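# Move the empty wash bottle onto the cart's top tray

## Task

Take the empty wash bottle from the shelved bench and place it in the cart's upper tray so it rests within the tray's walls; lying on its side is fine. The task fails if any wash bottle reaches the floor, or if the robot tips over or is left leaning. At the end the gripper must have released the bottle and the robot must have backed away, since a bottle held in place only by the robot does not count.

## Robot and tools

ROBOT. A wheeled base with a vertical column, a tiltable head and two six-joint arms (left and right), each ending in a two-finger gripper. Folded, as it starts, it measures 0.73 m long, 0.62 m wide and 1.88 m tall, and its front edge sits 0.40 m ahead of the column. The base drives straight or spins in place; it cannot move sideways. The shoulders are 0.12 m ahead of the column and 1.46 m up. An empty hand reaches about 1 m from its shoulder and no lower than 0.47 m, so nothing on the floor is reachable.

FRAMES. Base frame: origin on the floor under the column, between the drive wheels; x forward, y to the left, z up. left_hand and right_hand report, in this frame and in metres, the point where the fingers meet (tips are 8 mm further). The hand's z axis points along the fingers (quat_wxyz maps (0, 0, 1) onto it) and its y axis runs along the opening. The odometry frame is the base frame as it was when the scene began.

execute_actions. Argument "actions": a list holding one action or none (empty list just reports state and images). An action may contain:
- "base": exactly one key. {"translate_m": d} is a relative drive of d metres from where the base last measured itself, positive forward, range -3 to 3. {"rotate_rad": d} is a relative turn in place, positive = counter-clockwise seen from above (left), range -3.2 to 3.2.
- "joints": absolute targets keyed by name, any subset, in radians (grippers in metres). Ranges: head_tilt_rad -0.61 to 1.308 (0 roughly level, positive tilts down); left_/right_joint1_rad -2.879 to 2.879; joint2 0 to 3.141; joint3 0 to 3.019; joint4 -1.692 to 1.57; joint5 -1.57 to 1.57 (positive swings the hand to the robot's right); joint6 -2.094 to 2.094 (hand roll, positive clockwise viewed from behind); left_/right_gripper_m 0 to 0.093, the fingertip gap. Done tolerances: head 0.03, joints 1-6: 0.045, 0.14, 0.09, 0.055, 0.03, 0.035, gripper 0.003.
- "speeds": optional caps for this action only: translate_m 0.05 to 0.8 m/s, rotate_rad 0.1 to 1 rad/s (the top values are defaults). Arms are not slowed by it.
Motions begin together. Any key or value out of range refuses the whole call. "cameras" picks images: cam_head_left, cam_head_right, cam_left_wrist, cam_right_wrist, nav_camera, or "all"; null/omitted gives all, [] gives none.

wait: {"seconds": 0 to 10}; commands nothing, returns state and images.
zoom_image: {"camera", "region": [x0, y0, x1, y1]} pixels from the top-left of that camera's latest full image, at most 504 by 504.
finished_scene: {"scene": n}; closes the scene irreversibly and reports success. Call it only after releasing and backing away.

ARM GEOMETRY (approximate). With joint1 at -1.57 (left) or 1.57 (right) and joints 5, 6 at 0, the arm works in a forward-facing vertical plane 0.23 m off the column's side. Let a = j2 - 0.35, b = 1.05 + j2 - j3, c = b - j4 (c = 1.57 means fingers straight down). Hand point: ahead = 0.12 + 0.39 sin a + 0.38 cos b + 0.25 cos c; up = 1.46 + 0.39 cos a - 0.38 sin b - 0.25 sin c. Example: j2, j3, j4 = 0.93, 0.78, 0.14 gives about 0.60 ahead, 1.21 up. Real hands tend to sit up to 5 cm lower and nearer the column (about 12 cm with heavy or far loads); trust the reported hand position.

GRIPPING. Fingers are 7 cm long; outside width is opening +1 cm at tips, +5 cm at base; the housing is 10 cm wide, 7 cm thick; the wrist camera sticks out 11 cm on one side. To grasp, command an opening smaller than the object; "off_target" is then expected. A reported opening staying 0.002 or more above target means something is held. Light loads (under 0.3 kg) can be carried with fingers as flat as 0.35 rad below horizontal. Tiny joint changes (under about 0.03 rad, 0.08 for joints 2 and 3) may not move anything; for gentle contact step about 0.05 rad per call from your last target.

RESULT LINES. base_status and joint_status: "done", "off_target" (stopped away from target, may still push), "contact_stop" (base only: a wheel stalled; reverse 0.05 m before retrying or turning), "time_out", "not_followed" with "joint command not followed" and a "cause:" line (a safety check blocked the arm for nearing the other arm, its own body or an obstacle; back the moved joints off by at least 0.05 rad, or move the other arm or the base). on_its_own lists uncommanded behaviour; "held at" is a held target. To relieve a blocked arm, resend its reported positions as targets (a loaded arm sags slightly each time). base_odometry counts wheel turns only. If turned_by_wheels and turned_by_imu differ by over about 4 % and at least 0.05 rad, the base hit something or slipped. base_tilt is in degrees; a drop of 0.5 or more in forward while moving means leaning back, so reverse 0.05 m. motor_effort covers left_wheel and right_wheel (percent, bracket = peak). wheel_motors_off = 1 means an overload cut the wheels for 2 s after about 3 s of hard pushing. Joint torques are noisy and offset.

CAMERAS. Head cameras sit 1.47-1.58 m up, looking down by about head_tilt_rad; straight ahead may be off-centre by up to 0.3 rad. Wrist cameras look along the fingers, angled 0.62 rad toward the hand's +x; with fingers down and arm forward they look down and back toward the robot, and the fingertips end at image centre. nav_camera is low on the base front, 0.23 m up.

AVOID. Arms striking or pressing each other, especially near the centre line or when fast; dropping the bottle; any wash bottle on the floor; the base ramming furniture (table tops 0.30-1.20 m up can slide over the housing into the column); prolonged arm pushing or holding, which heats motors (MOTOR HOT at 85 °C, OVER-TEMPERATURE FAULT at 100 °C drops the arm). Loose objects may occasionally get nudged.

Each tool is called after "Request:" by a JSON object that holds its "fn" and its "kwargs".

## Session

Request:
{"fn": "execute_actions", "kwargs": {"actions": [{"joints":{"head_tilt_rad":0.3}}]}}

Scene clock: 0.90 s.
Joint torques (N m, as the arm reports them, + toward a larger angle): left_arm=[-0.73 -7.32 -1.   -1.32 -0.03 -0.06] | right_arm=[-0.47 -5.58 -0.88 -1.48  0.09  0.13]
base_odometry: x=+0.000 y=+0.000 heading=+0.000 (m, m, rad; odometry frame)
turned_by_wheels: +0.000 (rad since the last result)
turned_by_imu: +0.000 (rad since the last result)
base_tilt: forward=-0.1 right=+0.2 (deg)
base_status: not commanded
joint_positions: head_tilt_rad=+0.319 left_joint1_rad=-1.566 left_joint2_rad=+0.921 left_joint3_rad=+0.416 left_joint4_rad=-0.912 left_joint5_rad=-0.044 left_joint6_rad=-0.085 left_gripper_m=+0.095 right_joint1_rad=+1.549 right_joint2_rad=+0.877 right_joint3_rad=+0.380 right_joint4_rad=-0.965 right_joint5_rad=+0.048 right_joint6_rad=+0.069 right_gripper_m=+0.095
joint_status: all done
wheel_motors_off: 0
motor_effort: left_wheel=+2(2) right_wheel=+2(3) (%)
left_hand: x=+0.1488 y=+0.2333 z=+1.2434 quat_wxyz=(+0.431, +0.031, -0.901, -0.040) (m; base frame)
right_hand: x=+0.1306 y=-0.2380 z=+1.2613 quat_wxyz=(+0.451, -0.029, -0.891, +0.043) (m; base frame)
pictures: cam_head_left, cam_head_right, cam_left_wrist, cam_right_wrist, nav_camera
Images, in order (width x height): cam_head_left 672x504, cam_head_right 672x504, cam_left_wrist 504x504, cam_right_wrist 504x504, nav_camera 672x504.

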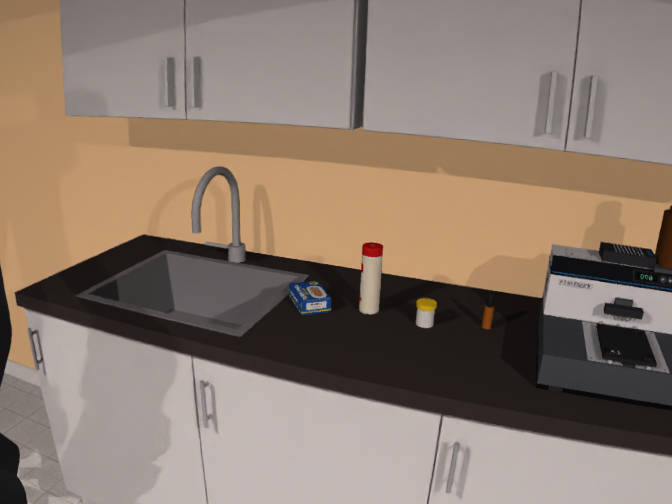

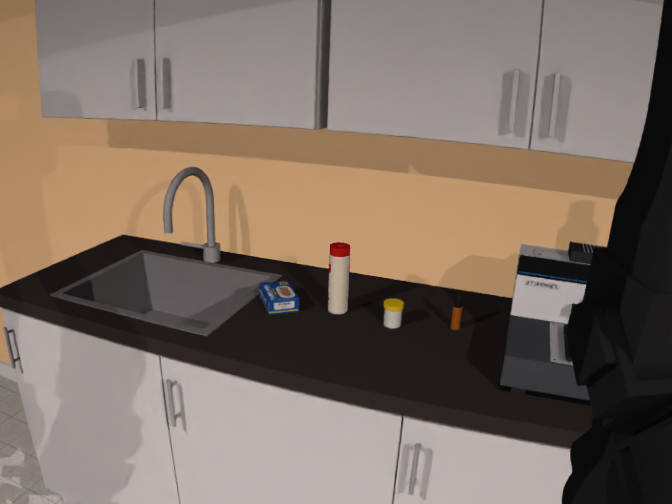

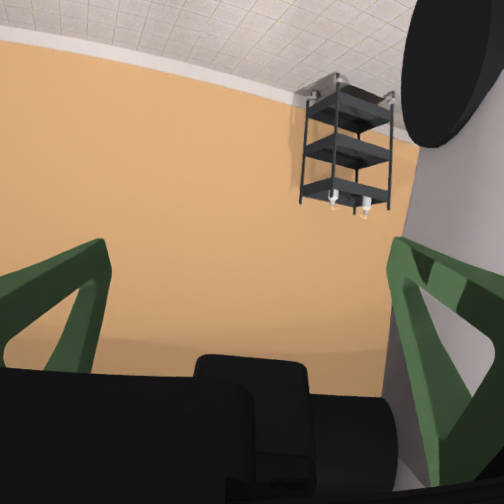

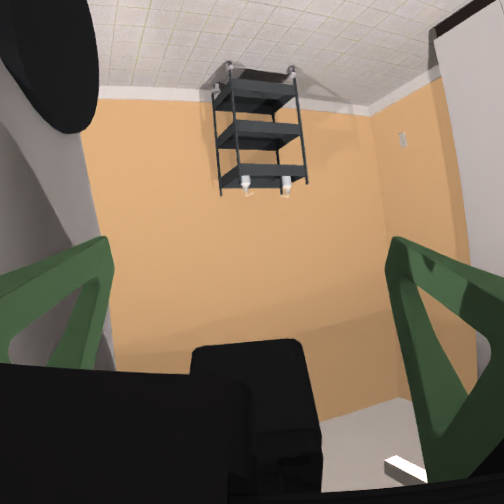

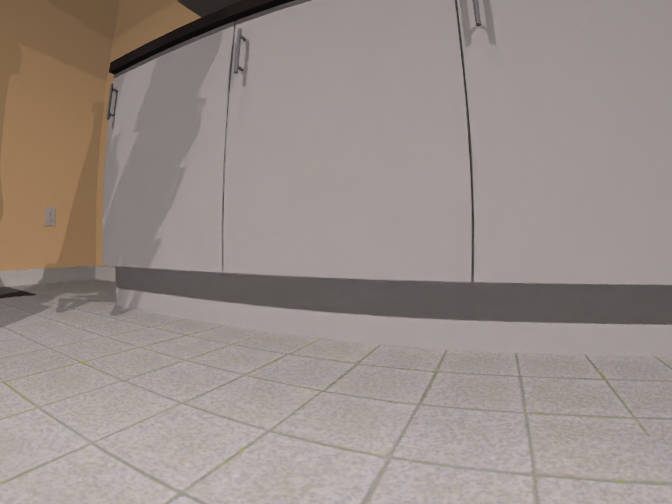

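Bench should be to the left.

Request:
{"fn": "execute_actions", "kwargs": {"actions": [{"base":{"rotate_rad":1.8}}], "cameras": ["cam_head_left","nav_camera"]}}

Scene clock: 8.30 s.
Joint torques (N m, as the arm reports them, + toward a larger angle): left_arm=[-0.79 -6.86 -1.25 -1.35 -0.02 -0.06] | right_arm=[-0.7  -5.53 -0.92 -1.45  0.11  0.11]
base_odometry: x=+0.000 y=+0.000 heading=+1.800 (m, m, rad; odometry frame)
turned_by_wheels: +1.800 (rad since the last result)
turned_by_imu: +1.781 (rad since the last result)
base_tilt: forward=+0.0 right=+0.2 (deg)
base_status: done
joint_positions: head_tilt_rad=+0.319 left_joint1_rad=-1.566 left_joint2_rad=+0.921 left_joint3_rad=+0.416 left_joint4_rad=-0.912 left_joint5_rad=-0.044 left_joint6_rad=-0.085 left_gripper_m=+0.095 right_joint1_rad=+1.549 right_joint2_rad=+0.877 right_joint3_rad=+0.380 right_joint4_rad=-0.965 right_joint5_rad=+0.048 right_joint6_rad=+0.069 right_gripper_m=+0.095
joint_status: not commanded
wheel_motors_off: 0
motor_effort: left_wheel=+0(30) right_wheel=+0(34) (%)
left_hand: x=+0.1488 y=+0.2333 z=+1.2434 quat_wxyz=(+0.431, +0.031, -0.901, -0.040) (m; base frame)
right_hand: x=+0.1306 y=-0.2380 z=+1.2613 quat_wxyz=(+0.451, -0.029, -0.891, +0.043) (m; base frame)
pictures: cam_head_left, nav_camera
Images, in order (width x height): cam_head_left 672x504, nav_camera 672x504.

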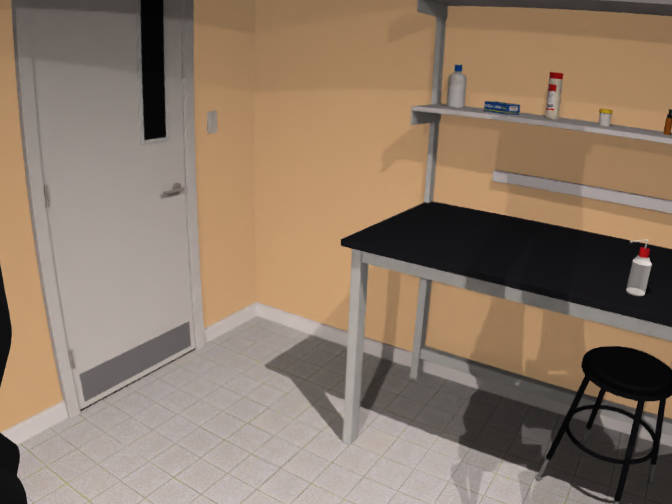

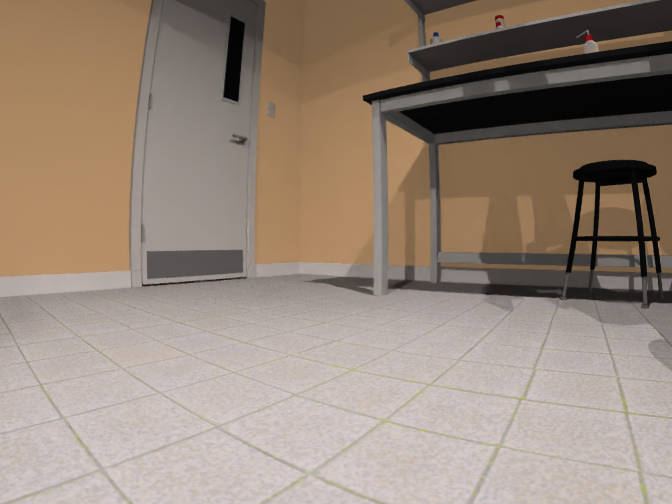

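Request:
{"fn": "execute_actions", "kwargs": {"actions": [{"base":{"rotate_rad":-0.45}}], "cameras": ["cam_head_left","nav_camera"]}}

Scene clock: 22.60 s.
Joint torques (N m, as the arm reports them, + toward a larger angle): left_arm=[-0.52 -7.35 -0.92 -1.45 -0.04 -0.05] | right_arm=[-0.63 -5.47 -0.93 -1.45  0.1   0.12]
base_odometry: x=+0.000 y=+0.000 heading=+1.350 (m, m, rad; odometry frame)
turned_by_wheels: -0.450 (rad since the last result)
turned_by_imu: -0.446 (rad since the last result)
base_tilt: forward=-0.1 right=+0.2 (deg)
base_status: done
joint_positions: head_tilt_rad=+0.319 left_joint1_rad=-1.566 left_joint2_rad=+0.921 left_joint3_rad=+0.416 left_joint4_rad=-0.912 left_joint5_rad=-0.044 left_joint6_rad=-0.085 left_gripper_m=+0.095 right_joint1_rad=+1.549 right_joint2_rad=+0.877 right_joint3_rad=+0.380 right_joint4_rad=-0.965 right_joint5_rad=+0.048 right_joint6_rad=+0.069 right_gripper_m=+0.095
joint_status: not commanded
wheel_motors_off: 0
motor_effort: left_wheel=+0(21) right_wheel=+0(26) (%)
left_hand: x=+0.1488 y=+0.2333 z=+1.2434 quat_wxyz=(+0.431, +0.031, -0.901, -0.040) (m; base frame)
right_hand: x=+0.1306 y=-0.2380 z=+1.2613 quat_wxyz=(+0.451, -0.029, -0.891, +0.043) (m; base frame)
pictures: cam_head_left, nav_camera
Images, in order (width x height): cam_head_left 672x504, nav_camera 672x504.

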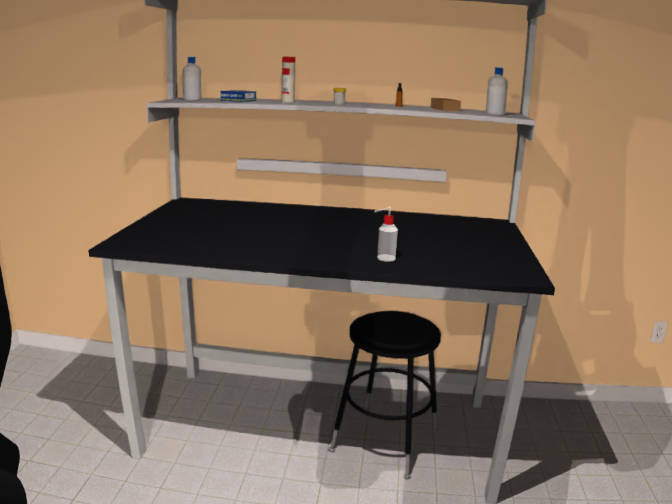

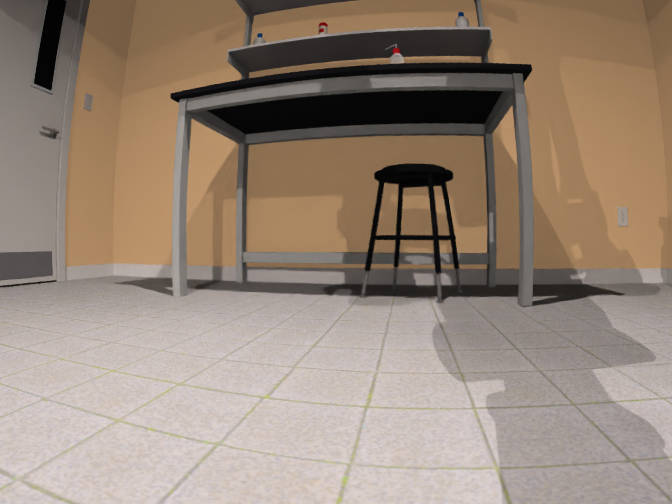

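Request:
{"fn": "execute_actions", "kwargs": {"actions": [{"base":{"translate_m":0.5},"joints":{"head_tilt_rad":0.55,"right_joint1_rad":1.57,"right_joint2_rad":2.15,"right_joint3_rad":2.3,"right_joint4_rad":0.55,"right_joint5_rad":0,"right_joint6_rad":0,"right_gripper_m":0.093}}], "cameras": ["cam_head_right","cam_right_wrist","nav_camera"]}}

Scene clock: 34.77 s.
Joint torques (N m, as the arm reports them, + toward a larger angle): left_arm=[-0.65 -7.63 -1.17 -1.34 -0.04 -0.06] | right_arm=[  0.41 -22.17   9.08   2.62  -0.04  -0.02]
base_odometry: x=+0.109 y=+0.488 heading=+1.351 (m, m, rad; odometry frame)
turned_by_wheels: +0.001 (rad since the last result)
turned_by_imu: +0.002 (rad since the last result)
base_tilt: forward=-0.1 right=+0.2 (deg)
base_status: done
joint_positions: head_tilt_rad=+0.554 left_joint1_rad=-1.566 left_joint2_rad=+0.921 left_joint3_rad=+0.417 left_joint4_rad=-0.912 left_joint5_rad=-0.044 left_joint6_rad=-0.085 left_gripper_m=+0.095 right_joint1_rad=+1.558 right_joint2_rad=+2.129 right_joint3_rad=+2.291 right_joint4_rad=+0.531 right_joint5_rad=+0.004 right_joint6_rad=+0.011 right_gripper_m=+0.093
joint_status: all done
wheel_motors_off: 0
motor_effort: left_wheel=+1(49) right_wheel=-1(49) (%)
left_hand: x=+0.1494 y=+0.2333 z=+1.2431 quat_wxyz=(+0.430, +0.031, -0.901, -0.040) (m; base frame)
right_hand: x=+0.9727 y=-0.2366 z=+0.9944 quat_wxyz=(-0.572, -0.005, -0.821, +0.005) (m; base frame)
pictures: cam_head_right, cam_right_wrist, nav_camera
Images, in order (width x height): cam_head_right 672x504, cam_right_wrist 504x504, nav_camera 672x504.

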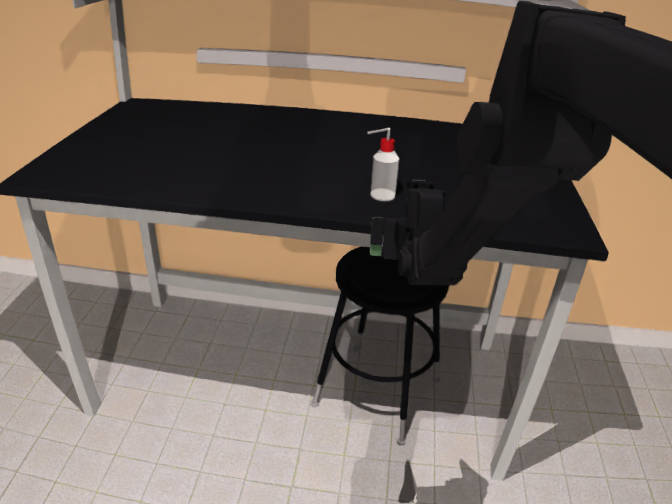

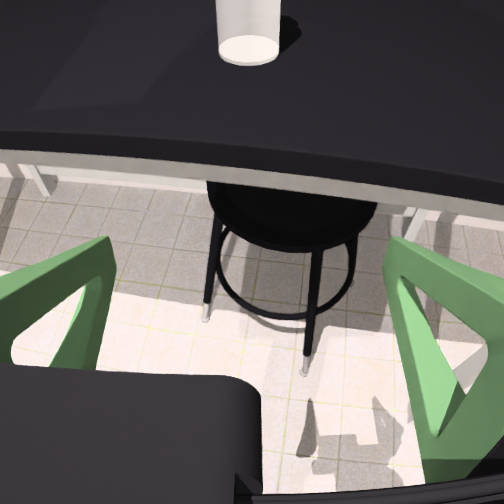

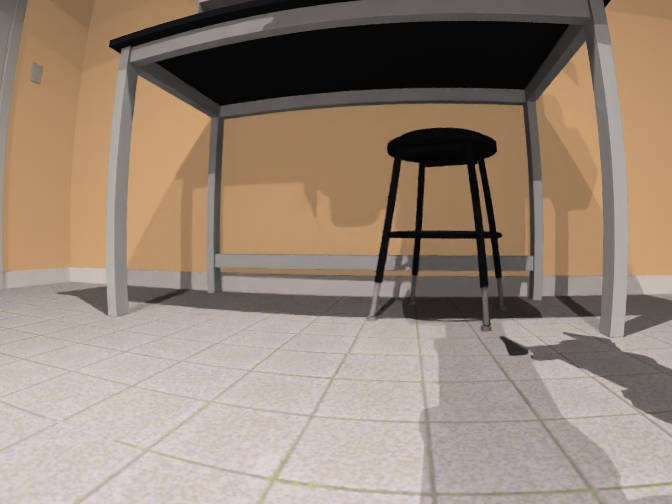

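Well aligned.

Request:
{"fn": "execute_actions", "kwargs": {"actions": [{"base":{"translate_m":0.2},"speeds":{"translate_m":0.25}}], "cameras": ["cam_right_wrist"]}}

Scene clock: 42.63 s.
Joint torques (N m, as the arm reports them, + toward a larger angle): left_arm=[-0.75 -7.41 -1.14 -1.28  0.02 -0.05] | right_arm=[  0.59 -22.53   8.99   2.54  -0.04  -0.03]
base_odometry: x=+0.153 y=+0.683 heading=+1.352 (m, m, rad; odometry frame)
turned_by_wheels: +0.001 (rad since the last result)
turned_by_imu: +0.002 (rad since the last result)
base_tilt: forward=-0.1 right=+0.3 (deg)
base_status: done
joint_positions: head_tilt_rad=+0.554 left_joint1_rad=-1.566 left_joint2_rad=+0.921 left_joint3_rad=+0.418 left_joint4_rad=-0.912 left_joint5_rad=-0.044 left_joint6_rad=-0.085 left_gripper_m=+0.095 right_joint1_rad=+1.558 right_joint2_rad=+2.134 right_joint3_rad=+2.291 right_joint4_rad=+0.531 right_joint5_rad=+0.004 right_joint6_rad=+0.011 right_gripper_m=+0.093
joint_status: not commanded
wheel_motors_off: 0
motor_effort: left_wheel=+0(32) right_wheel=-1(35) (%)
left_hand: x=+0.1498 y=+0.2333 z=+1.2430 quat_wxyz=(+0.430, +0.031, -0.902, -0.040) (m; base frame)
right_hand: x=+0.9700 y=-0.2367 z=+0.9896 quat_wxyz=(-0.569, -0.005, -0.822, +0.005) (m; base frame)
pictures: cam_right_wrist
Images, in order (width x height): cam_right_wrist 504x504.

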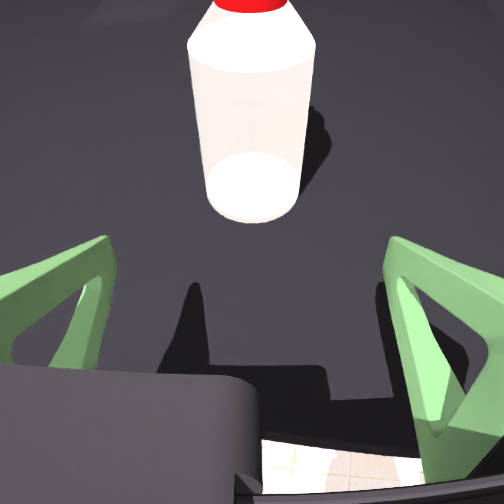

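Request:
{"fn": "execute_actions", "kwargs": {"actions": [{"base":{"translate_m":0.125},"speeds":{"translate_m":0.15}}], "cameras": ["cam_right_wrist"]}}

Scene clock: 48.00 s.
Joint torques (N m, as the arm reports them, + toward a larger angle): left_arm=[-0.64 -7.52 -1.08 -1.27 -0.02 -0.05] | right_arm=[  0.39 -22.23   9.03   2.67  -0.06  -0.04]
base_odometry: x=+0.180 y=+0.805 heading=+1.352 (m, m, rad; odometry frame)
turned_by_wheels: +0.001 (rad since the last result)
turned_by_imu: +0.002 (rad since the last result)
base_tilt: forward=-0.1 right=+0.1 (deg)
base_status: done
joint_positions: head_tilt_rad=+0.554 left_joint1_rad=-1.566 left_joint2_rad=+0.921 left_joint3_rad=+0.418 left_joint4_rad=-0.912 left_joint5_rad=-0.044 left_joint6_rad=-0.085 left_gripper_m=+0.095 right_joint1_rad=+1.558 right_joint2_rad=+2.135 right_joint3_rad=+2.291 right_joint4_rad=+0.531 right_joint5_rad=+0.004 right_joint6_rad=+0.011 right_gripper_m=+0.093
joint_status: not commanded
wheel_motors_off: 0
motor_effort: left_wheel=+0(38) right_wheel=+0(33) (%)
left_hand: x=+0.1496 y=+0.2333 z=+1.2431 quat_wxyz=(+0.430, +0.031, -0.902, -0.040) (m; base frame)
right_hand: x=+0.9697 y=-0.2367 z=+0.9889 quat_wxyz=(-0.569, -0.005, -0.822, +0.005) (m; base frame)
pictures: cam_right_wrist
Images, in order (width x height): cam_right_wrist 504x504.

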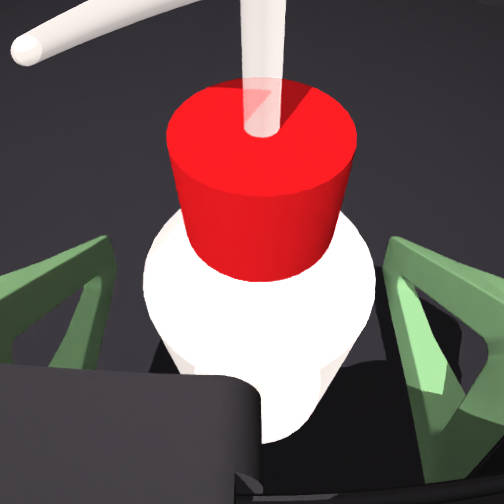

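Request:
{"fn": "execute_actions", "kwargs": {"actions": [{"joints":{"right_gripper_m":0.03}}], "cameras": []}}

Request:
{"fn": "execute_actions", "kwargs": {"actions": [{"joints":{"right_joint2_rad":1.9,"right_joint4_rad":0.35,"right_gripper_m":0.03}}], "cameras": ["cam_right_wrist"]}}

Scene clock: 53.67 s.
Joint torques (N m, as the arm reports them, + toward a larger angle): left_arm=[-0.86 -7.44 -1.11 -1.27 -0.02 -0.07] | right_arm=[  0.44 -22.29   9.06   2.58  -0.02  -0.03]
base_odometry: x=+0.180 y=+0.805 heading=+1.352 (m, m, rad; odometry frame)
turned_by_wheels: +0.000 (rad since the last result)
turned_by_imu: +0.001 (rad since the last result)
base_tilt: forward=-0.1 right=+0.2 (deg)
base_status: not commanded
joint_positions: head_tilt_rad=+0.554 left_joint1_rad=-1.566 left_joint2_rad=+0.921 left_joint3_rad=+0.418 left_joint4_rad=-0.912 left_joint5_rad=-0.044 left_joint6_rad=-0.085 left_gripper_m=+0.095 right_joint1_rad=+1.558 right_joint2_rad=+2.135 right_joint3_rad=+2.291 right_joint4_rad=+0.531 right_joint5_rad=+0.003 right_joint6_rad=+0.011 right_gripper_m=+0.055
joint_status: right_gripper_m off_target (ended at +0.055, target +0.030)
wheel_motors_off: 0
motor_effort: left_wheel=+0(0) right_wheel=-1(1) (%)
left_hand: x=+0.1496 y=+0.2333 z=+1.2431 quat_wxyz=(+0.430, +0.031, -0.902, -0.040) (m; base frame)
right_hand: x=+0.9697 y=-0.2365 z=+0.9889 quat_wxyz=(-0.569, -0.005, -0.822, +0.004) (m; base frame)
pictures: none
No camera images: the call's "cameras" was empty. Leave "cameras" out to get every camera's image.

Scene clock: 55.17 s.
Joint torques (N m, as the arm reports them, + toward a larger angle): left_arm=[-0.18 -7.56 -1.12 -1.4  -0.04 -0.04] | right_arm=[  0.63 -25.02  11.07   1.5    0.    -0.02]
base_odometry: x=+0.180 y=+0.805 heading=+1.352 (m, m, rad; odometry frame)
turned_by_wheels: +0.000 (rad since the last result)
turned_by_imu: +0.000 (rad since the last result)
base_tilt: forward=+0.0 right=+0.2 (deg)
base_status: not commanded
joint_positions: head_tilt_rad=+0.554 left_joint1_rad=-1.566 left_joint2_rad=+0.921 left_joint3_rad=+0.418 left_joint4_rad=-0.912 left_joint5_rad=-0.044 left_joint6_rad=-0.085 left_gripper_m=+0.095 right_joint1_rad=+1.558 right_joint2_rad=+1.895 right_joint3_rad=+2.286 right_joint4_rad=+0.360 right_joint5_rad=+0.003 right_joint6_rad=+0.010 right_gripper_m=+0.055
joint_status: right_gripper_m off_target (ended at +0.055, target +0.030); the others done
wheel_motors_off: 0
motor_effort: left_wheel=+1(1) right_wheel=-1(1) (%)
left_hand: x=+0.1496 y=+0.2333 z=+1.2431 quat_wxyz=(+0.430, +0.031, -0.902, -0.040) (m; base frame)
right_hand: x=+1.0464 y=-0.2351 z=+1.1596 quat_wxyz=(-0.595, -0.004, -0.804, +0.004) (m; base frame)
pictures: cam_right_wrist
Images, in order (width x height): cam_right_wrist 504x504.

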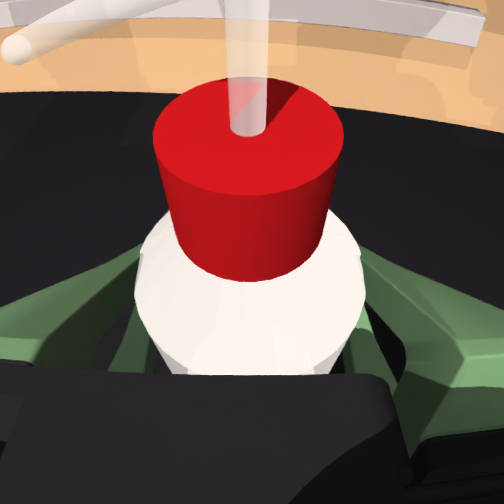

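Request:
{"fn": "execute_actions", "kwargs": {"actions": [{"base":{"translate_m":-0.45},"speeds":{"translate_m":0.4},"joints":{"right_joint2_rad":1.25,"right_joint3_rad":1.1,"right_joint4_rad":0.8,"right_gripper_m":0.03,"head_tilt_rad":0.45}}], "cameras": []}}

Request:
{"fn": "execute_actions", "kwargs": {"actions": [{"base":{"rotate_rad":1.95},"speeds":{"rotate_rad":0.6}}], "cameras": ["cam_head_left","nav_camera"]}}

Scene clock: 65.70 s.
Joint torques (N m, as the arm reports them, + toward a larger angle): left_arm=[-0.42 -7.21 -1.11 -1.32 -0.03 -0.07] | right_arm=[  0.38 -18.03   8.05   2.04  -0.01  -0.03]
base_odometry: x=+0.082 y=+0.366 heading=+1.354 (m, m, rad; odometry frame)
turned_by_wheels: +0.001 (rad since the last result)
turned_by_imu: +0.002 (rad since the last result)
base_tilt: forward=+0.0 right=+0.2 (deg)
base_status: done
joint_positions: head_tilt_rad=+0.468 left_joint1_rad=-1.566 left_joint2_rad=+0.921 left_joint3_rad=+0.414 left_joint4_rad=-0.912 left_joint5_rad=-0.044 left_joint6_rad=-0.085 left_gripper_m=+0.095 right_joint1_rad=+1.559 right_joint2_rad=+1.263 right_joint3_rad=+1.071 right_joint4_rad=+0.796 right_joint5_rad=+0.003 right_joint6_rad=+0.010 right_gripper_m=+0.055
joint_status: right_gripper_m off_target (ended at +0.055, target +0.030); the others done
wheel_motors_off: 0
motor_effort: left_wheel=+0(41) right_wheel=-1(39) (%)
left_hand: x=+0.1478 y=+0.2333 z=+1.2437 quat_wxyz=(+0.431, +0.031, -0.901, -0.040) (m; base frame)
right_hand: x=+0.7759 y=-0.2325 z=+1.2236 quat_wxyz=(-0.535, -0.005, -0.845, +0.004) (m; base frame)
pictures: none
No camera images: the call's "cameras" was empty. Leave "cameras" out to get every camera's image.

Scene clock: 69.87 s.
Joint torques (N m, as the arm reports them, + toward a larger angle): left_arm=[-0.55 -6.92 -0.86 -1.27 -0.01 -0.05] | right_arm=[  0.35 -18.17   7.73   2.01  -0.01  -0.03]
base_odometry: x=+0.082 y=+0.366 heading=-2.980 (m, m, rad; odometry frame)
turned_by_wheels: +1.950 (rad since the last result)
turned_by_imu: +1.931 (rad since the last result)
base_tilt: forward=-0.1 right=+0.2 (deg)
base_status: done
joint_positions: head_tilt_rad=+0.468 left_joint1_rad=-1.566 left_joint2_rad=+0.921 left_joint3_rad=+0.414 left_joint4_rad=-0.912 left_joint5_rad=-0.044 left_joint6_rad=-0.085 left_gripper_m=+0.095 right_joint1_rad=+1.563 right_joint2_rad=+1.263 right_joint3_rad=+1.074 right_joint4_rad=+0.796 right_joint5_rad=+0.003 right_joint6_rad=+0.010 right_gripper_m=+0.055
joint_status: not commanded
wheel_motors_off: 0
motor_effort: left_wheel=+0(31) right_wheel=+0(43) (%)
left_hand: x=+0.1480 y=+0.2333 z=+1.2436 quat_wxyz=(+0.431, +0.031, -0.901, -0.040) (m; base frame)
right_hand: x=+0.7773 y=-0.2304 z=+1.2246 quat_wxyz=(-0.536, -0.005, -0.844, +0.003) (m; base frame)
pictures: cam_head_left, nav_camera
Images, in order (width x height): cam_head_left 672x504, nav_camera 672x504.

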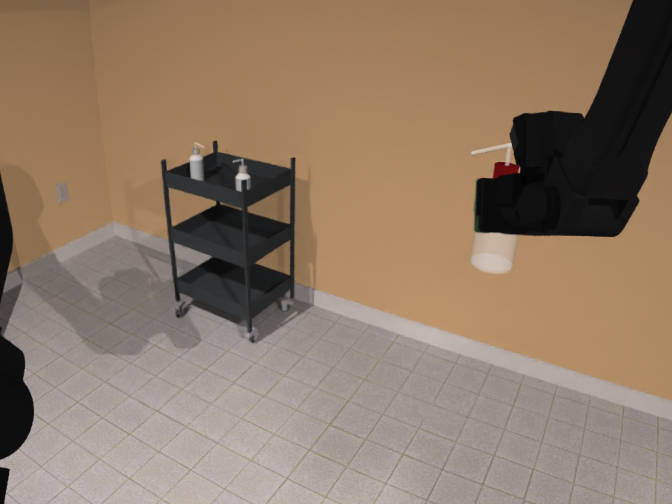

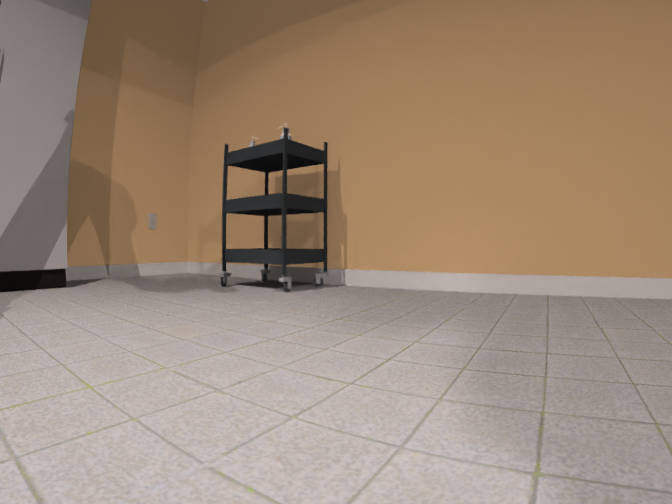

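Request:
{"fn": "execute_actions", "kwargs": {"actions": [{"base":{"rotate_rad":0.29}}], "cameras": []}}

Request:
{"fn": "execute_actions", "kwargs": {"actions": [{"base":{"translate_m":1.0},"joints":{"head_tilt_rad":0.8}}], "cameras": ["cam_head_left","nav_camera"]}}

Scene clock: 76.33 s.
Joint torques (N m, as the arm reports them, + toward a larger angle): left_arm=[-0.73 -6.87 -1.1  -1.25 -0.03 -0.06] | right_arm=[  0.1  -17.48   7.7    1.94  -0.01  -0.02]
base_odometry: x=+0.082 y=+0.366 heading=-2.690 (m, m, rad; odometry frame)
turned_by_wheels: +0.290 (rad since the last result)
turned_by_imu: +0.288 (rad since the last result)
base_tilt: forward=-0.1 right=+0.2 (deg)
base_status: done
joint_positions: head_tilt_rad=+0.468 left_joint1_rad=-1.566 left_joint2_rad=+0.921 left_joint3_rad=+0.414 left_joint4_rad=-0.912 left_joint5_rad=-0.044 left_joint6_rad=-0.085 left_gripper_m=+0.095 right_joint1_rad=+1.564 right_joint2_rad=+1.263 right_joint3_rad=+1.074 right_joint4_rad=+0.796 right_joint5_rad=+0.003 right_joint6_rad=+0.010 right_gripper_m=+0.055
joint_status: not commanded
wheel_motors_off: 0
motor_effort: left_wheel=+0(26) right_wheel=+0(30) (%)
left_hand: x=+0.1480 y=+0.2333 z=+1.2436 quat_wxyz=(+0.431, +0.031, -0.901, -0.040) (m; base frame)
right_hand: x=+0.7774 y=-0.2298 z=+1.2246 quat_wxyz=(-0.536, -0.005, -0.844, +0.002) (m; base frame)
pictures: none
No camera images: the call's "cameras" was empty. Leave "cameras" out to get every camera's image.

Scene clock: 79.47 s.
Joint torques (N m, as the arm reports them, + toward a larger angle): left_arm=[-0.77 -7.04 -1.17 -1.37 -0.02 -0.08] | right_arm=[  0.09 -17.72   7.27   1.97   0.    -0.02]
base_odometry: x=-0.817 y=-0.070 heading=-2.690 (m, m, rad; odometry frame)
turned_by_wheels: +0.000 (rad since the last result)
turned_by_imu: +0.001 (rad since the last result)
base_tilt: forward=-0.1 right=+0.2 (deg)
base_status: done
joint_positions: head_tilt_rad=+0.803 left_joint1_rad=-1.566 left_joint2_rad=+0.921 left_joint3_rad=+0.418 left_joint4_rad=-0.912 left_joint5_rad=-0.044 left_joint6_rad=-0.085 left_gripper_m=+0.095 right_joint1_rad=+1.564 right_joint2_rad=+1.261 right_joint3_rad=+1.080 right_joint4_rad=+0.796 right_joint5_rad=+0.003 right_joint6_rad=+0.010 right_gripper_m=+0.055
joint_status: all done
wheel_motors_off: 0
motor_effort: left_wheel=+0(46) right_wheel=+0(53) (%)
left_hand: x=+0.1496 y=+0.2333 z=+1.2431 quat_wxyz=(+0.430, +0.031, -0.902, -0.040) (m; base frame)
right_hand: x=+0.7807 y=-0.2298 z=+1.2282 quat_wxyz=(-0.539, -0.005, -0.842, +0.002) (m; base frame)
pictures: cam_head_left, nav_camera
Images, in order (width x height): cam_head_left 672x504, nav_camera 672x504.

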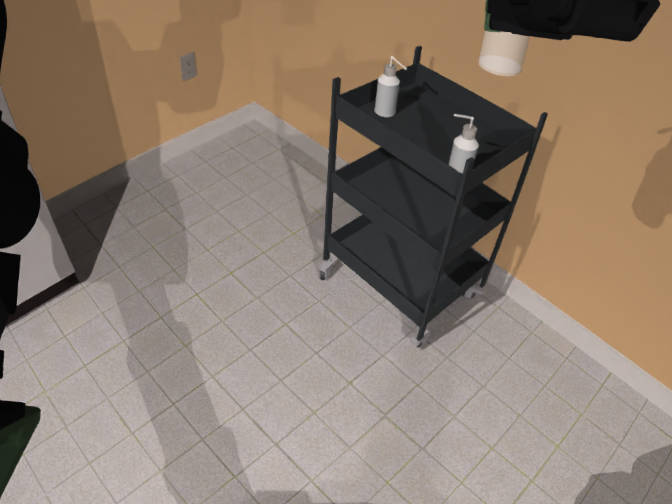

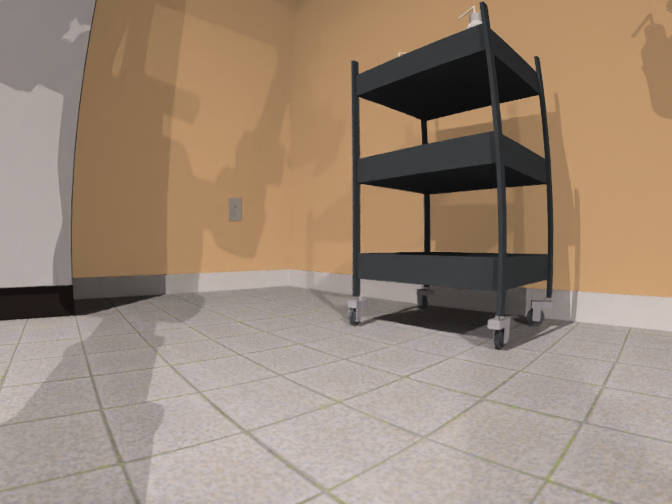

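Request:
{"fn": "execute_actions", "kwargs": {"actions": [{"base":{"rotate_rad":-0.06}}], "cameras": []}}

Request:
{"fn": "execute_actions", "kwargs": {"actions": [{"base":{"translate_m":0.38},"speeds":{"translate_m":0.3},"joints":{"head_tilt_rad":0.9}}], "cameras": ["cam_head_left","nav_camera"]}}

Scene clock: 87.27 s.
Joint torques (N m, as the arm reports them, + toward a larger angle): left_arm=[-0.43 -7.31 -1.12 -1.38 -0.03 -0.09] | right_arm=[ -0.15 -17.93   7.21   1.93   0.    -0.02]
base_odometry: x=-0.818 y=-0.070 heading=-2.749 (m, m, rad; odometry frame)
turned_by_wheels: -0.059 (rad since the last result)
turned_by_imu: -0.057 (rad since the last result)
base_tilt: forward=-0.1 right=+0.2 (deg)
base_status: done
joint_positions: head_tilt_rad=+0.803 left_joint1_rad=-1.566 left_joint2_rad=+0.921 left_joint3_rad=+0.418 left_joint4_rad=-0.912 left_joint5_rad=-0.044 left_joint6_rad=-0.085 left_gripper_m=+0.095 right_joint1_rad=+1.565 right_joint2_rad=+1.261 right_joint3_rad=+1.080 right_joint4_rad=+0.796 right_joint5_rad=+0.003 right_joint6_rad=+0.010 right_gripper_m=+0.055
joint_status: not commanded
wheel_motors_off: 0
motor_effort: left_wheel=+0(32) right_wheel=-1(38) (%)
left_hand: x=+0.1496 y=+0.2333 z=+1.2431 quat_wxyz=(+0.430, +0.031, -0.902, -0.040) (m; base frame)
right_hand: x=+0.7807 y=-0.2293 z=+1.2282 quat_wxyz=(-0.539, -0.005, -0.842, +0.001) (m; base frame)
pictures: none
No camera images: the call's "cameras" was empty. Leave "cameras" out to get every camera's image.

Scene clock: 89.80 s.
Joint torques (N m, as the arm reports them, + toward a larger angle): left_arm=[-0.63 -7.74 -1.11 -1.41 -0.02 -0.07] | right_arm=[ -0.04 -17.67   6.97   2.01  -0.01  -0.02]
base_odometry: x=-1.169 y=-0.216 heading=-2.750 (m, m, rad; odometry frame)
turned_by_wheels: -0.001 (rad since the last result)
turned_by_imu: +0.000 (rad since the last result)
base_tilt: forward=-0.1 right=+0.3 (deg)
base_status: done
joint_positions: head_tilt_rad=+0.902 left_joint1_rad=-1.566 left_joint2_rad=+0.921 left_joint3_rad=+0.416 left_joint4_rad=-0.912 left_joint5_rad=-0.044 left_joint6_rad=-0.085 left_gripper_m=+0.095 right_joint1_rad=+1.565 right_joint2_rad=+1.260 right_joint3_rad=+1.083 right_joint4_rad=+0.796 right_joint5_rad=+0.003 right_joint6_rad=+0.010 right_gripper_m=+0.055
joint_status: all done
wheel_motors_off: 0
motor_effort: left_wheel=-1(31) right_wheel=+0(59) (%)
left_hand: x=+0.1490 y=+0.2333 z=+1.2433 quat_wxyz=(+0.430, +0.031, -0.901, -0.040) (m; base frame)
right_hand: x=+0.7819 y=-0.2293 z=+1.2293 quat_wxyz=(-0.540, -0.005, -0.841, +0.001) (m; base frame)
pictures: cam_head_left, nav_camera
Images, in order (width x height): cam_head_left 672x504, nav_camera 672x504.

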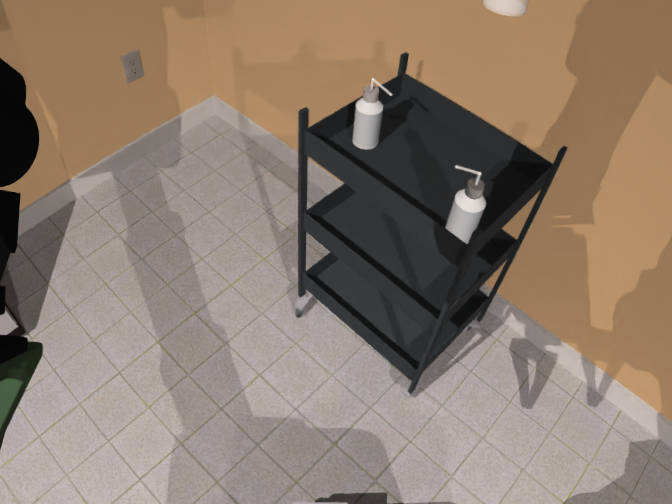

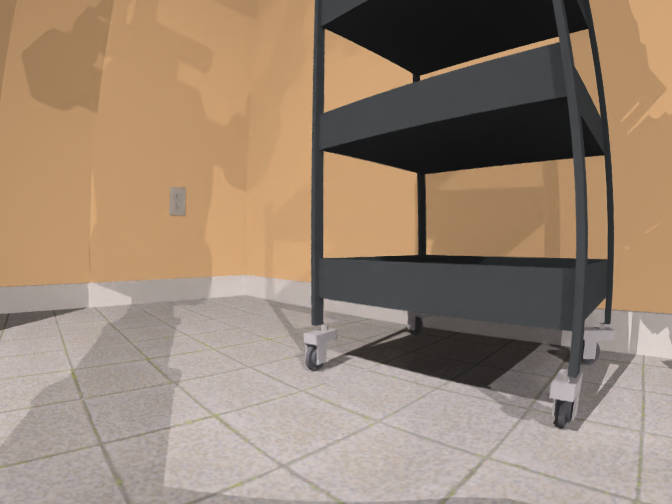

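This matches the final scene-1 pose. Lower.

Request:
{"fn": "execute_actions", "kwargs": {"actions": [{"joints":{"right_joint2_rad":2.15,"right_joint3_rad":2.2,"right_joint4_rad":0.4,"right_gripper_m":0.03}}], "cameras": ["cam_head_left","cam_head_right"]}}

Scene clock: 98.97 s.
Joint torques (N m, as the arm reports them, + toward a larger angle): left_arm=[-0.22 -7.09 -1.15 -1.38 -0.03 -0.05] | right_arm=[ -0.09 -22.4    9.55   1.14   0.14   0.04]
base_odometry: x=-1.169 y=-0.216 heading=-2.750 (m, m, rad; odometry frame)
turned_by_wheels: +0.000 (rad since the last result)
turned_by_imu: +0.001 (rad since the last result)
base_tilt: forward=-0.1 right=+0.1 (deg)
base_status: not commanded
joint_positions: head_tilt_rad=+0.902 left_joint1_rad=-1.566 left_joint2_rad=+0.921 left_joint3_rad=+0.416 left_joint4_rad=-0.912 left_joint5_rad=-0.044 left_joint6_rad=-0.085 left_gripper_m=+0.095 right_joint1_rad=+1.566 right_joint2_rad=+2.155 right_joint3_rad=+2.174 right_joint4_rad=+0.414 right_joint5_rad=-0.002 right_joint6_rad=+0.006 right_gripper_m=+0.055
joint_status: right_gripper_m off_target (ended at +0.055, target +0.030); the others done
wheel_motors_off: 0
motor_effort: left_wheel=-1(2) right_wheel=+1(2) (%)
left_hand: x=+0.1488 y=+0.2333 z=+1.2434 quat_wxyz=(+0.431, +0.031, -0.901, -0.040) (m; base frame)
right_hand: x=+0.8962 y=-0.2289 z=+0.8967 quat_wxyz=(-0.461, -0.002, -0.888, +0.000) (m; base frame)
pictures: cam_head_left, cam_head_right
Images, in order (width x height): cam_head_left 672x504, cam_head_right 672x504.

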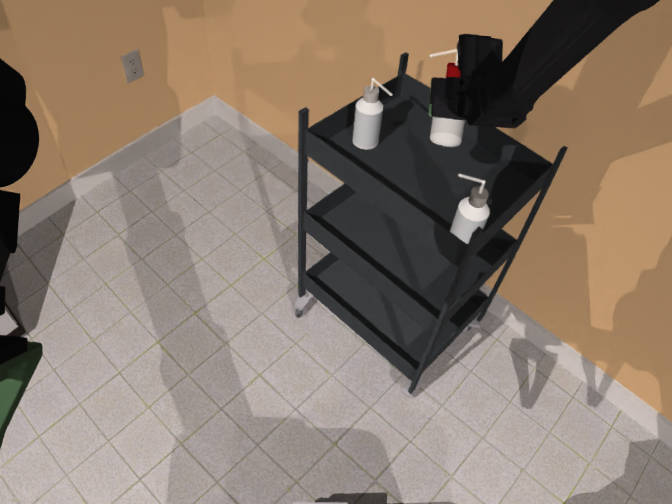

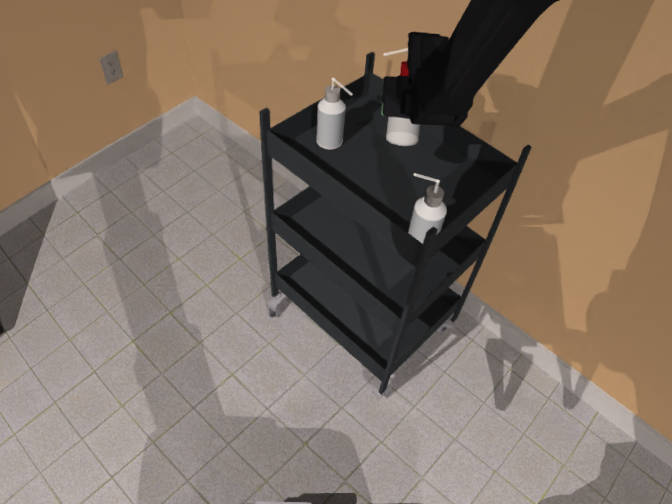

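Request:
{"fn": "execute_actions", "kwargs": {"actions": [{"joints":{"right_joint3_rad":2.12,"right_joint4_rad":0.45,"right_gripper_m":0.03}}], "cameras": ["cam_head_left"]}}

Scene clock: 104.67 s.
Joint torques (N m, as the arm reports them, + toward a larger angle): left_arm=[-0.3  -7.24 -1.02 -1.31 -0.03 -0.05] | right_arm=[  0.25 -21.85   7.12   2.49   0.16   0.02]
base_odometry: x=-1.169 y=-0.216 heading=-2.750 (m, m, rad; odometry frame)
turned_by_wheels: +0.000 (rad since the last result)
turned_by_imu: +0.001 (rad since the last result)
base_tilt: forward=-0.1 right=+0.2 (deg)
base_status: not commanded
joint_positions: head_tilt_rad=+0.902 left_joint1_rad=-1.566 left_joint2_rad=+0.921 left_joint3_rad=+0.416 left_joint4_rad=-0.912 left_joint5_rad=-0.044 left_joint6_rad=-0.085 left_gripper_m=+0.095 right_joint1_rad=+1.566 right_joint2_rad=+2.154 right_joint3_rad=+2.113 right_joint4_rad=+0.429 right_joint5_rad=-0.002 right_joint6_rad=+0.006 right_gripper_m=+0.055
joint_status: right_gripper_m off_target (ended at +0.055, target +0.030); the others done
wheel_motors_off: 0
motor_effort: left_wheel=-1(1) right_wheel=+1(1) (%)
left_hand: x=+0.1488 y=+0.2333 z=+1.2434 quat_wxyz=(+0.431, +0.031, -0.901, -0.040) (m; base frame)
right_hand: x=+0.8697 y=-0.2289 z=+0.8768 quat_wxyz=(-0.440, -0.002, -0.898, +0.000) (m; base frame)
pictures: cam_head_left
Images, in order (width x height): cam_head_left 672x504.

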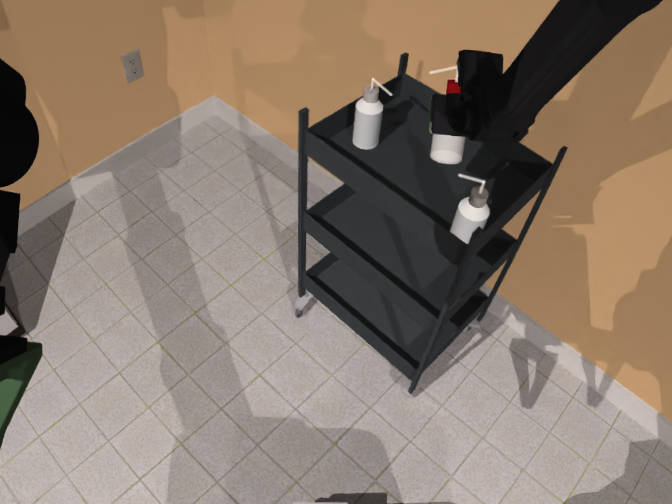

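Request:
{"fn": "execute_actions", "kwargs": {"actions": [{"joints":{"right_gripper_m":0.093}}], "cameras": []}}

Request:
{"fn": "execute_actions", "kwargs": {"actions": [{"joints":{"right_joint2_rad":1.8}}], "cameras": []}}

Request:
{"fn": "execute_actions", "kwargs": {"actions": [{"base":{"translate_m":-0.4},"joints":{"head_tilt_rad":0.7}}], "cameras": ["cam_head_left"]}}

Scene clock: 112.87 s.
Joint torques (N m, as the arm reports them, + toward a larger angle): left_arm=[-0.57 -7.45 -1.06 -1.31 -0.02 -0.07] | right_arm=[ -0.06 -21.81   7.13   2.46   0.13   0.01]
base_odometry: x=-1.169 y=-0.216 heading=-2.750 (m, m, rad; odometry frame)
turned_by_wheels: +0.000 (rad since the last result)
turned_by_imu: +0.001 (rad since the last result)
base_tilt: forward=-0.1 right=+0.2 (deg)
base_status: not commanded
joint_positions: head_tilt_rad=+0.902 left_joint1_rad=-1.566 left_joint2_rad=+0.921 left_joint3_rad=+0.416 left_joint4_rad=-0.912 left_joint5_rad=-0.044 left_joint6_rad=-0.085 left_gripper_m=+0.095 right_joint1_rad=+1.566 right_joint2_rad=+2.154 right_joint3_rad=+2.113 right_joint4_rad=+0.429 right_joint5_rad=-0.002 right_joint6_rad=+0.006 right_gripper_m=+0.093
joint_status: all done
wheel_motors_off: 0
motor_effort: left_wheel=-1(1) right_wheel=+1(1) (%)
left_hand: x=+0.1488 y=+0.2333 z=+1.2434 quat_wxyz=(+0.431, +0.031, -0.901, -0.040) (m; base frame)
right_hand: x=+0.8697 y=-0.2289 z=+0.8768 quat_wxyz=(-0.440, -0.002, -0.898, +0.000) (m; base frame)
pictures: none
No camera images: the call's "cameras" was empty. Leave "cameras" out to get every camera's image.

Scene clock: 114.57 s.
Joint torques (N m, as the arm reports them, + toward a larger angle): left_arm=[-0.88 -7.24 -1.07 -1.34 -0.03 -0.07] | right_arm=[ -0.33 -25.34  10.15   2.09   0.16   0.01]
base_odometry: x=-1.169 y=-0.216 heading=-2.750 (m, m, rad; odometry frame)
turned_by_wheels: +0.000 (rad since the last result)
turned_by_imu: +0.000 (rad since the last result)
base_tilt: forward=-0.1 right=+0.2 (deg)
base_status: not commanded
joint_positions: head_tilt_rad=+0.902 left_joint1_rad=-1.566 left_joint2_rad=+0.921 left_joint3_rad=+0.416 left_joint4_rad=-0.912 left_joint5_rad=-0.044 left_joint6_rad=-0.085 left_gripper_m=+0.095 right_joint1_rad=+1.566 right_joint2_rad=+1.807 right_joint3_rad=+2.111 right_joint4_rad=+0.443 right_joint5_rad=-0.002 right_joint6_rad=+0.006 right_gripper_m=+0.093
joint_status: all done
wheel_motors_off: 0
motor_effort: left_wheel=-1(1) right_wheel=+1(2) (%)
left_hand: x=+0.1488 y=+0.2333 z=+1.2434 quat_wxyz=(+0.431, +0.031, -0.901, -0.040) (m; base frame)
right_hand: x=+1.0225 y=-0.2282 z=+1.1670 quat_wxyz=(-0.593, -0.002, -0.805, -0.001) (m; base frame)
pictures: none
No camera images: the call's "cameras" was empty. Leave "cameras" out to get every camera's image.

Scene clock: 116.83 s.
Joint torques (N m, as the arm reports them, + toward a larger angle): left_arm=[-0.54 -7.54 -0.96 -1.36  0.   -0.08] | right_arm=[ -0.19 -25.31  10.12   2.13   0.17   0.01]
base_odometry: x=-0.799 y=-0.063 heading=-2.750 (m, m, rad; odometry frame)
turned_by_wheels: -0.001 (rad since the last result)
turned_by_imu: +0.000 (rad since the last result)
base_tilt: forward=-0.1 right=+0.2 (deg)
base_status: done
joint_positions: head_tilt_rad=+0.716 left_joint1_rad=-1.566 left_joint2_rad=+0.921 left_joint3_rad=+0.414 left_joint4_rad=-0.912 left_joint5_rad=-0.044 left_joint6_rad=-0.085 left_gripper_m=+0.095 right_joint1_rad=+1.566 right_joint2_rad=+1.807 right_joint3_rad=+2.111 right_joint4_rad=+0.443 right_joint5_rad=-0.002 right_joint6_rad=+0.006 right_gripper_m=+0.093
joint_status: all done
wheel_motors_off: 0
motor_effort: left_wheel=-1(37) right_wheel=+0(39) (%)
left_hand: x=+0.1480 y=+0.2333 z=+1.2436 quat_wxyz=(+0.431, +0.031, -0.901, -0.040) (m; base frame)
right_hand: x=+1.0225 y=-0.2282 z=+1.1670 quat_wxyz=(-0.593, -0.002, -0.805, -0.001) (m; base frame)
pictures: cam_head_left
Images, in order (width x height): cam_head_left 672x504.

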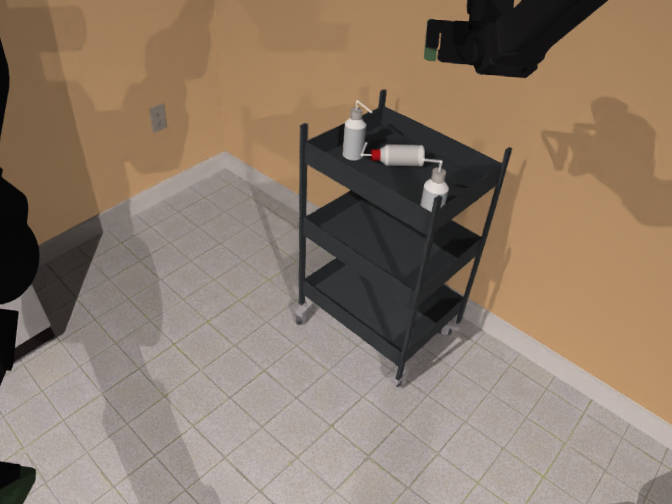

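Request:
{"fn": "finished_scene", "kwargs": {"scene": 2}}

The scene is finished: the task was done.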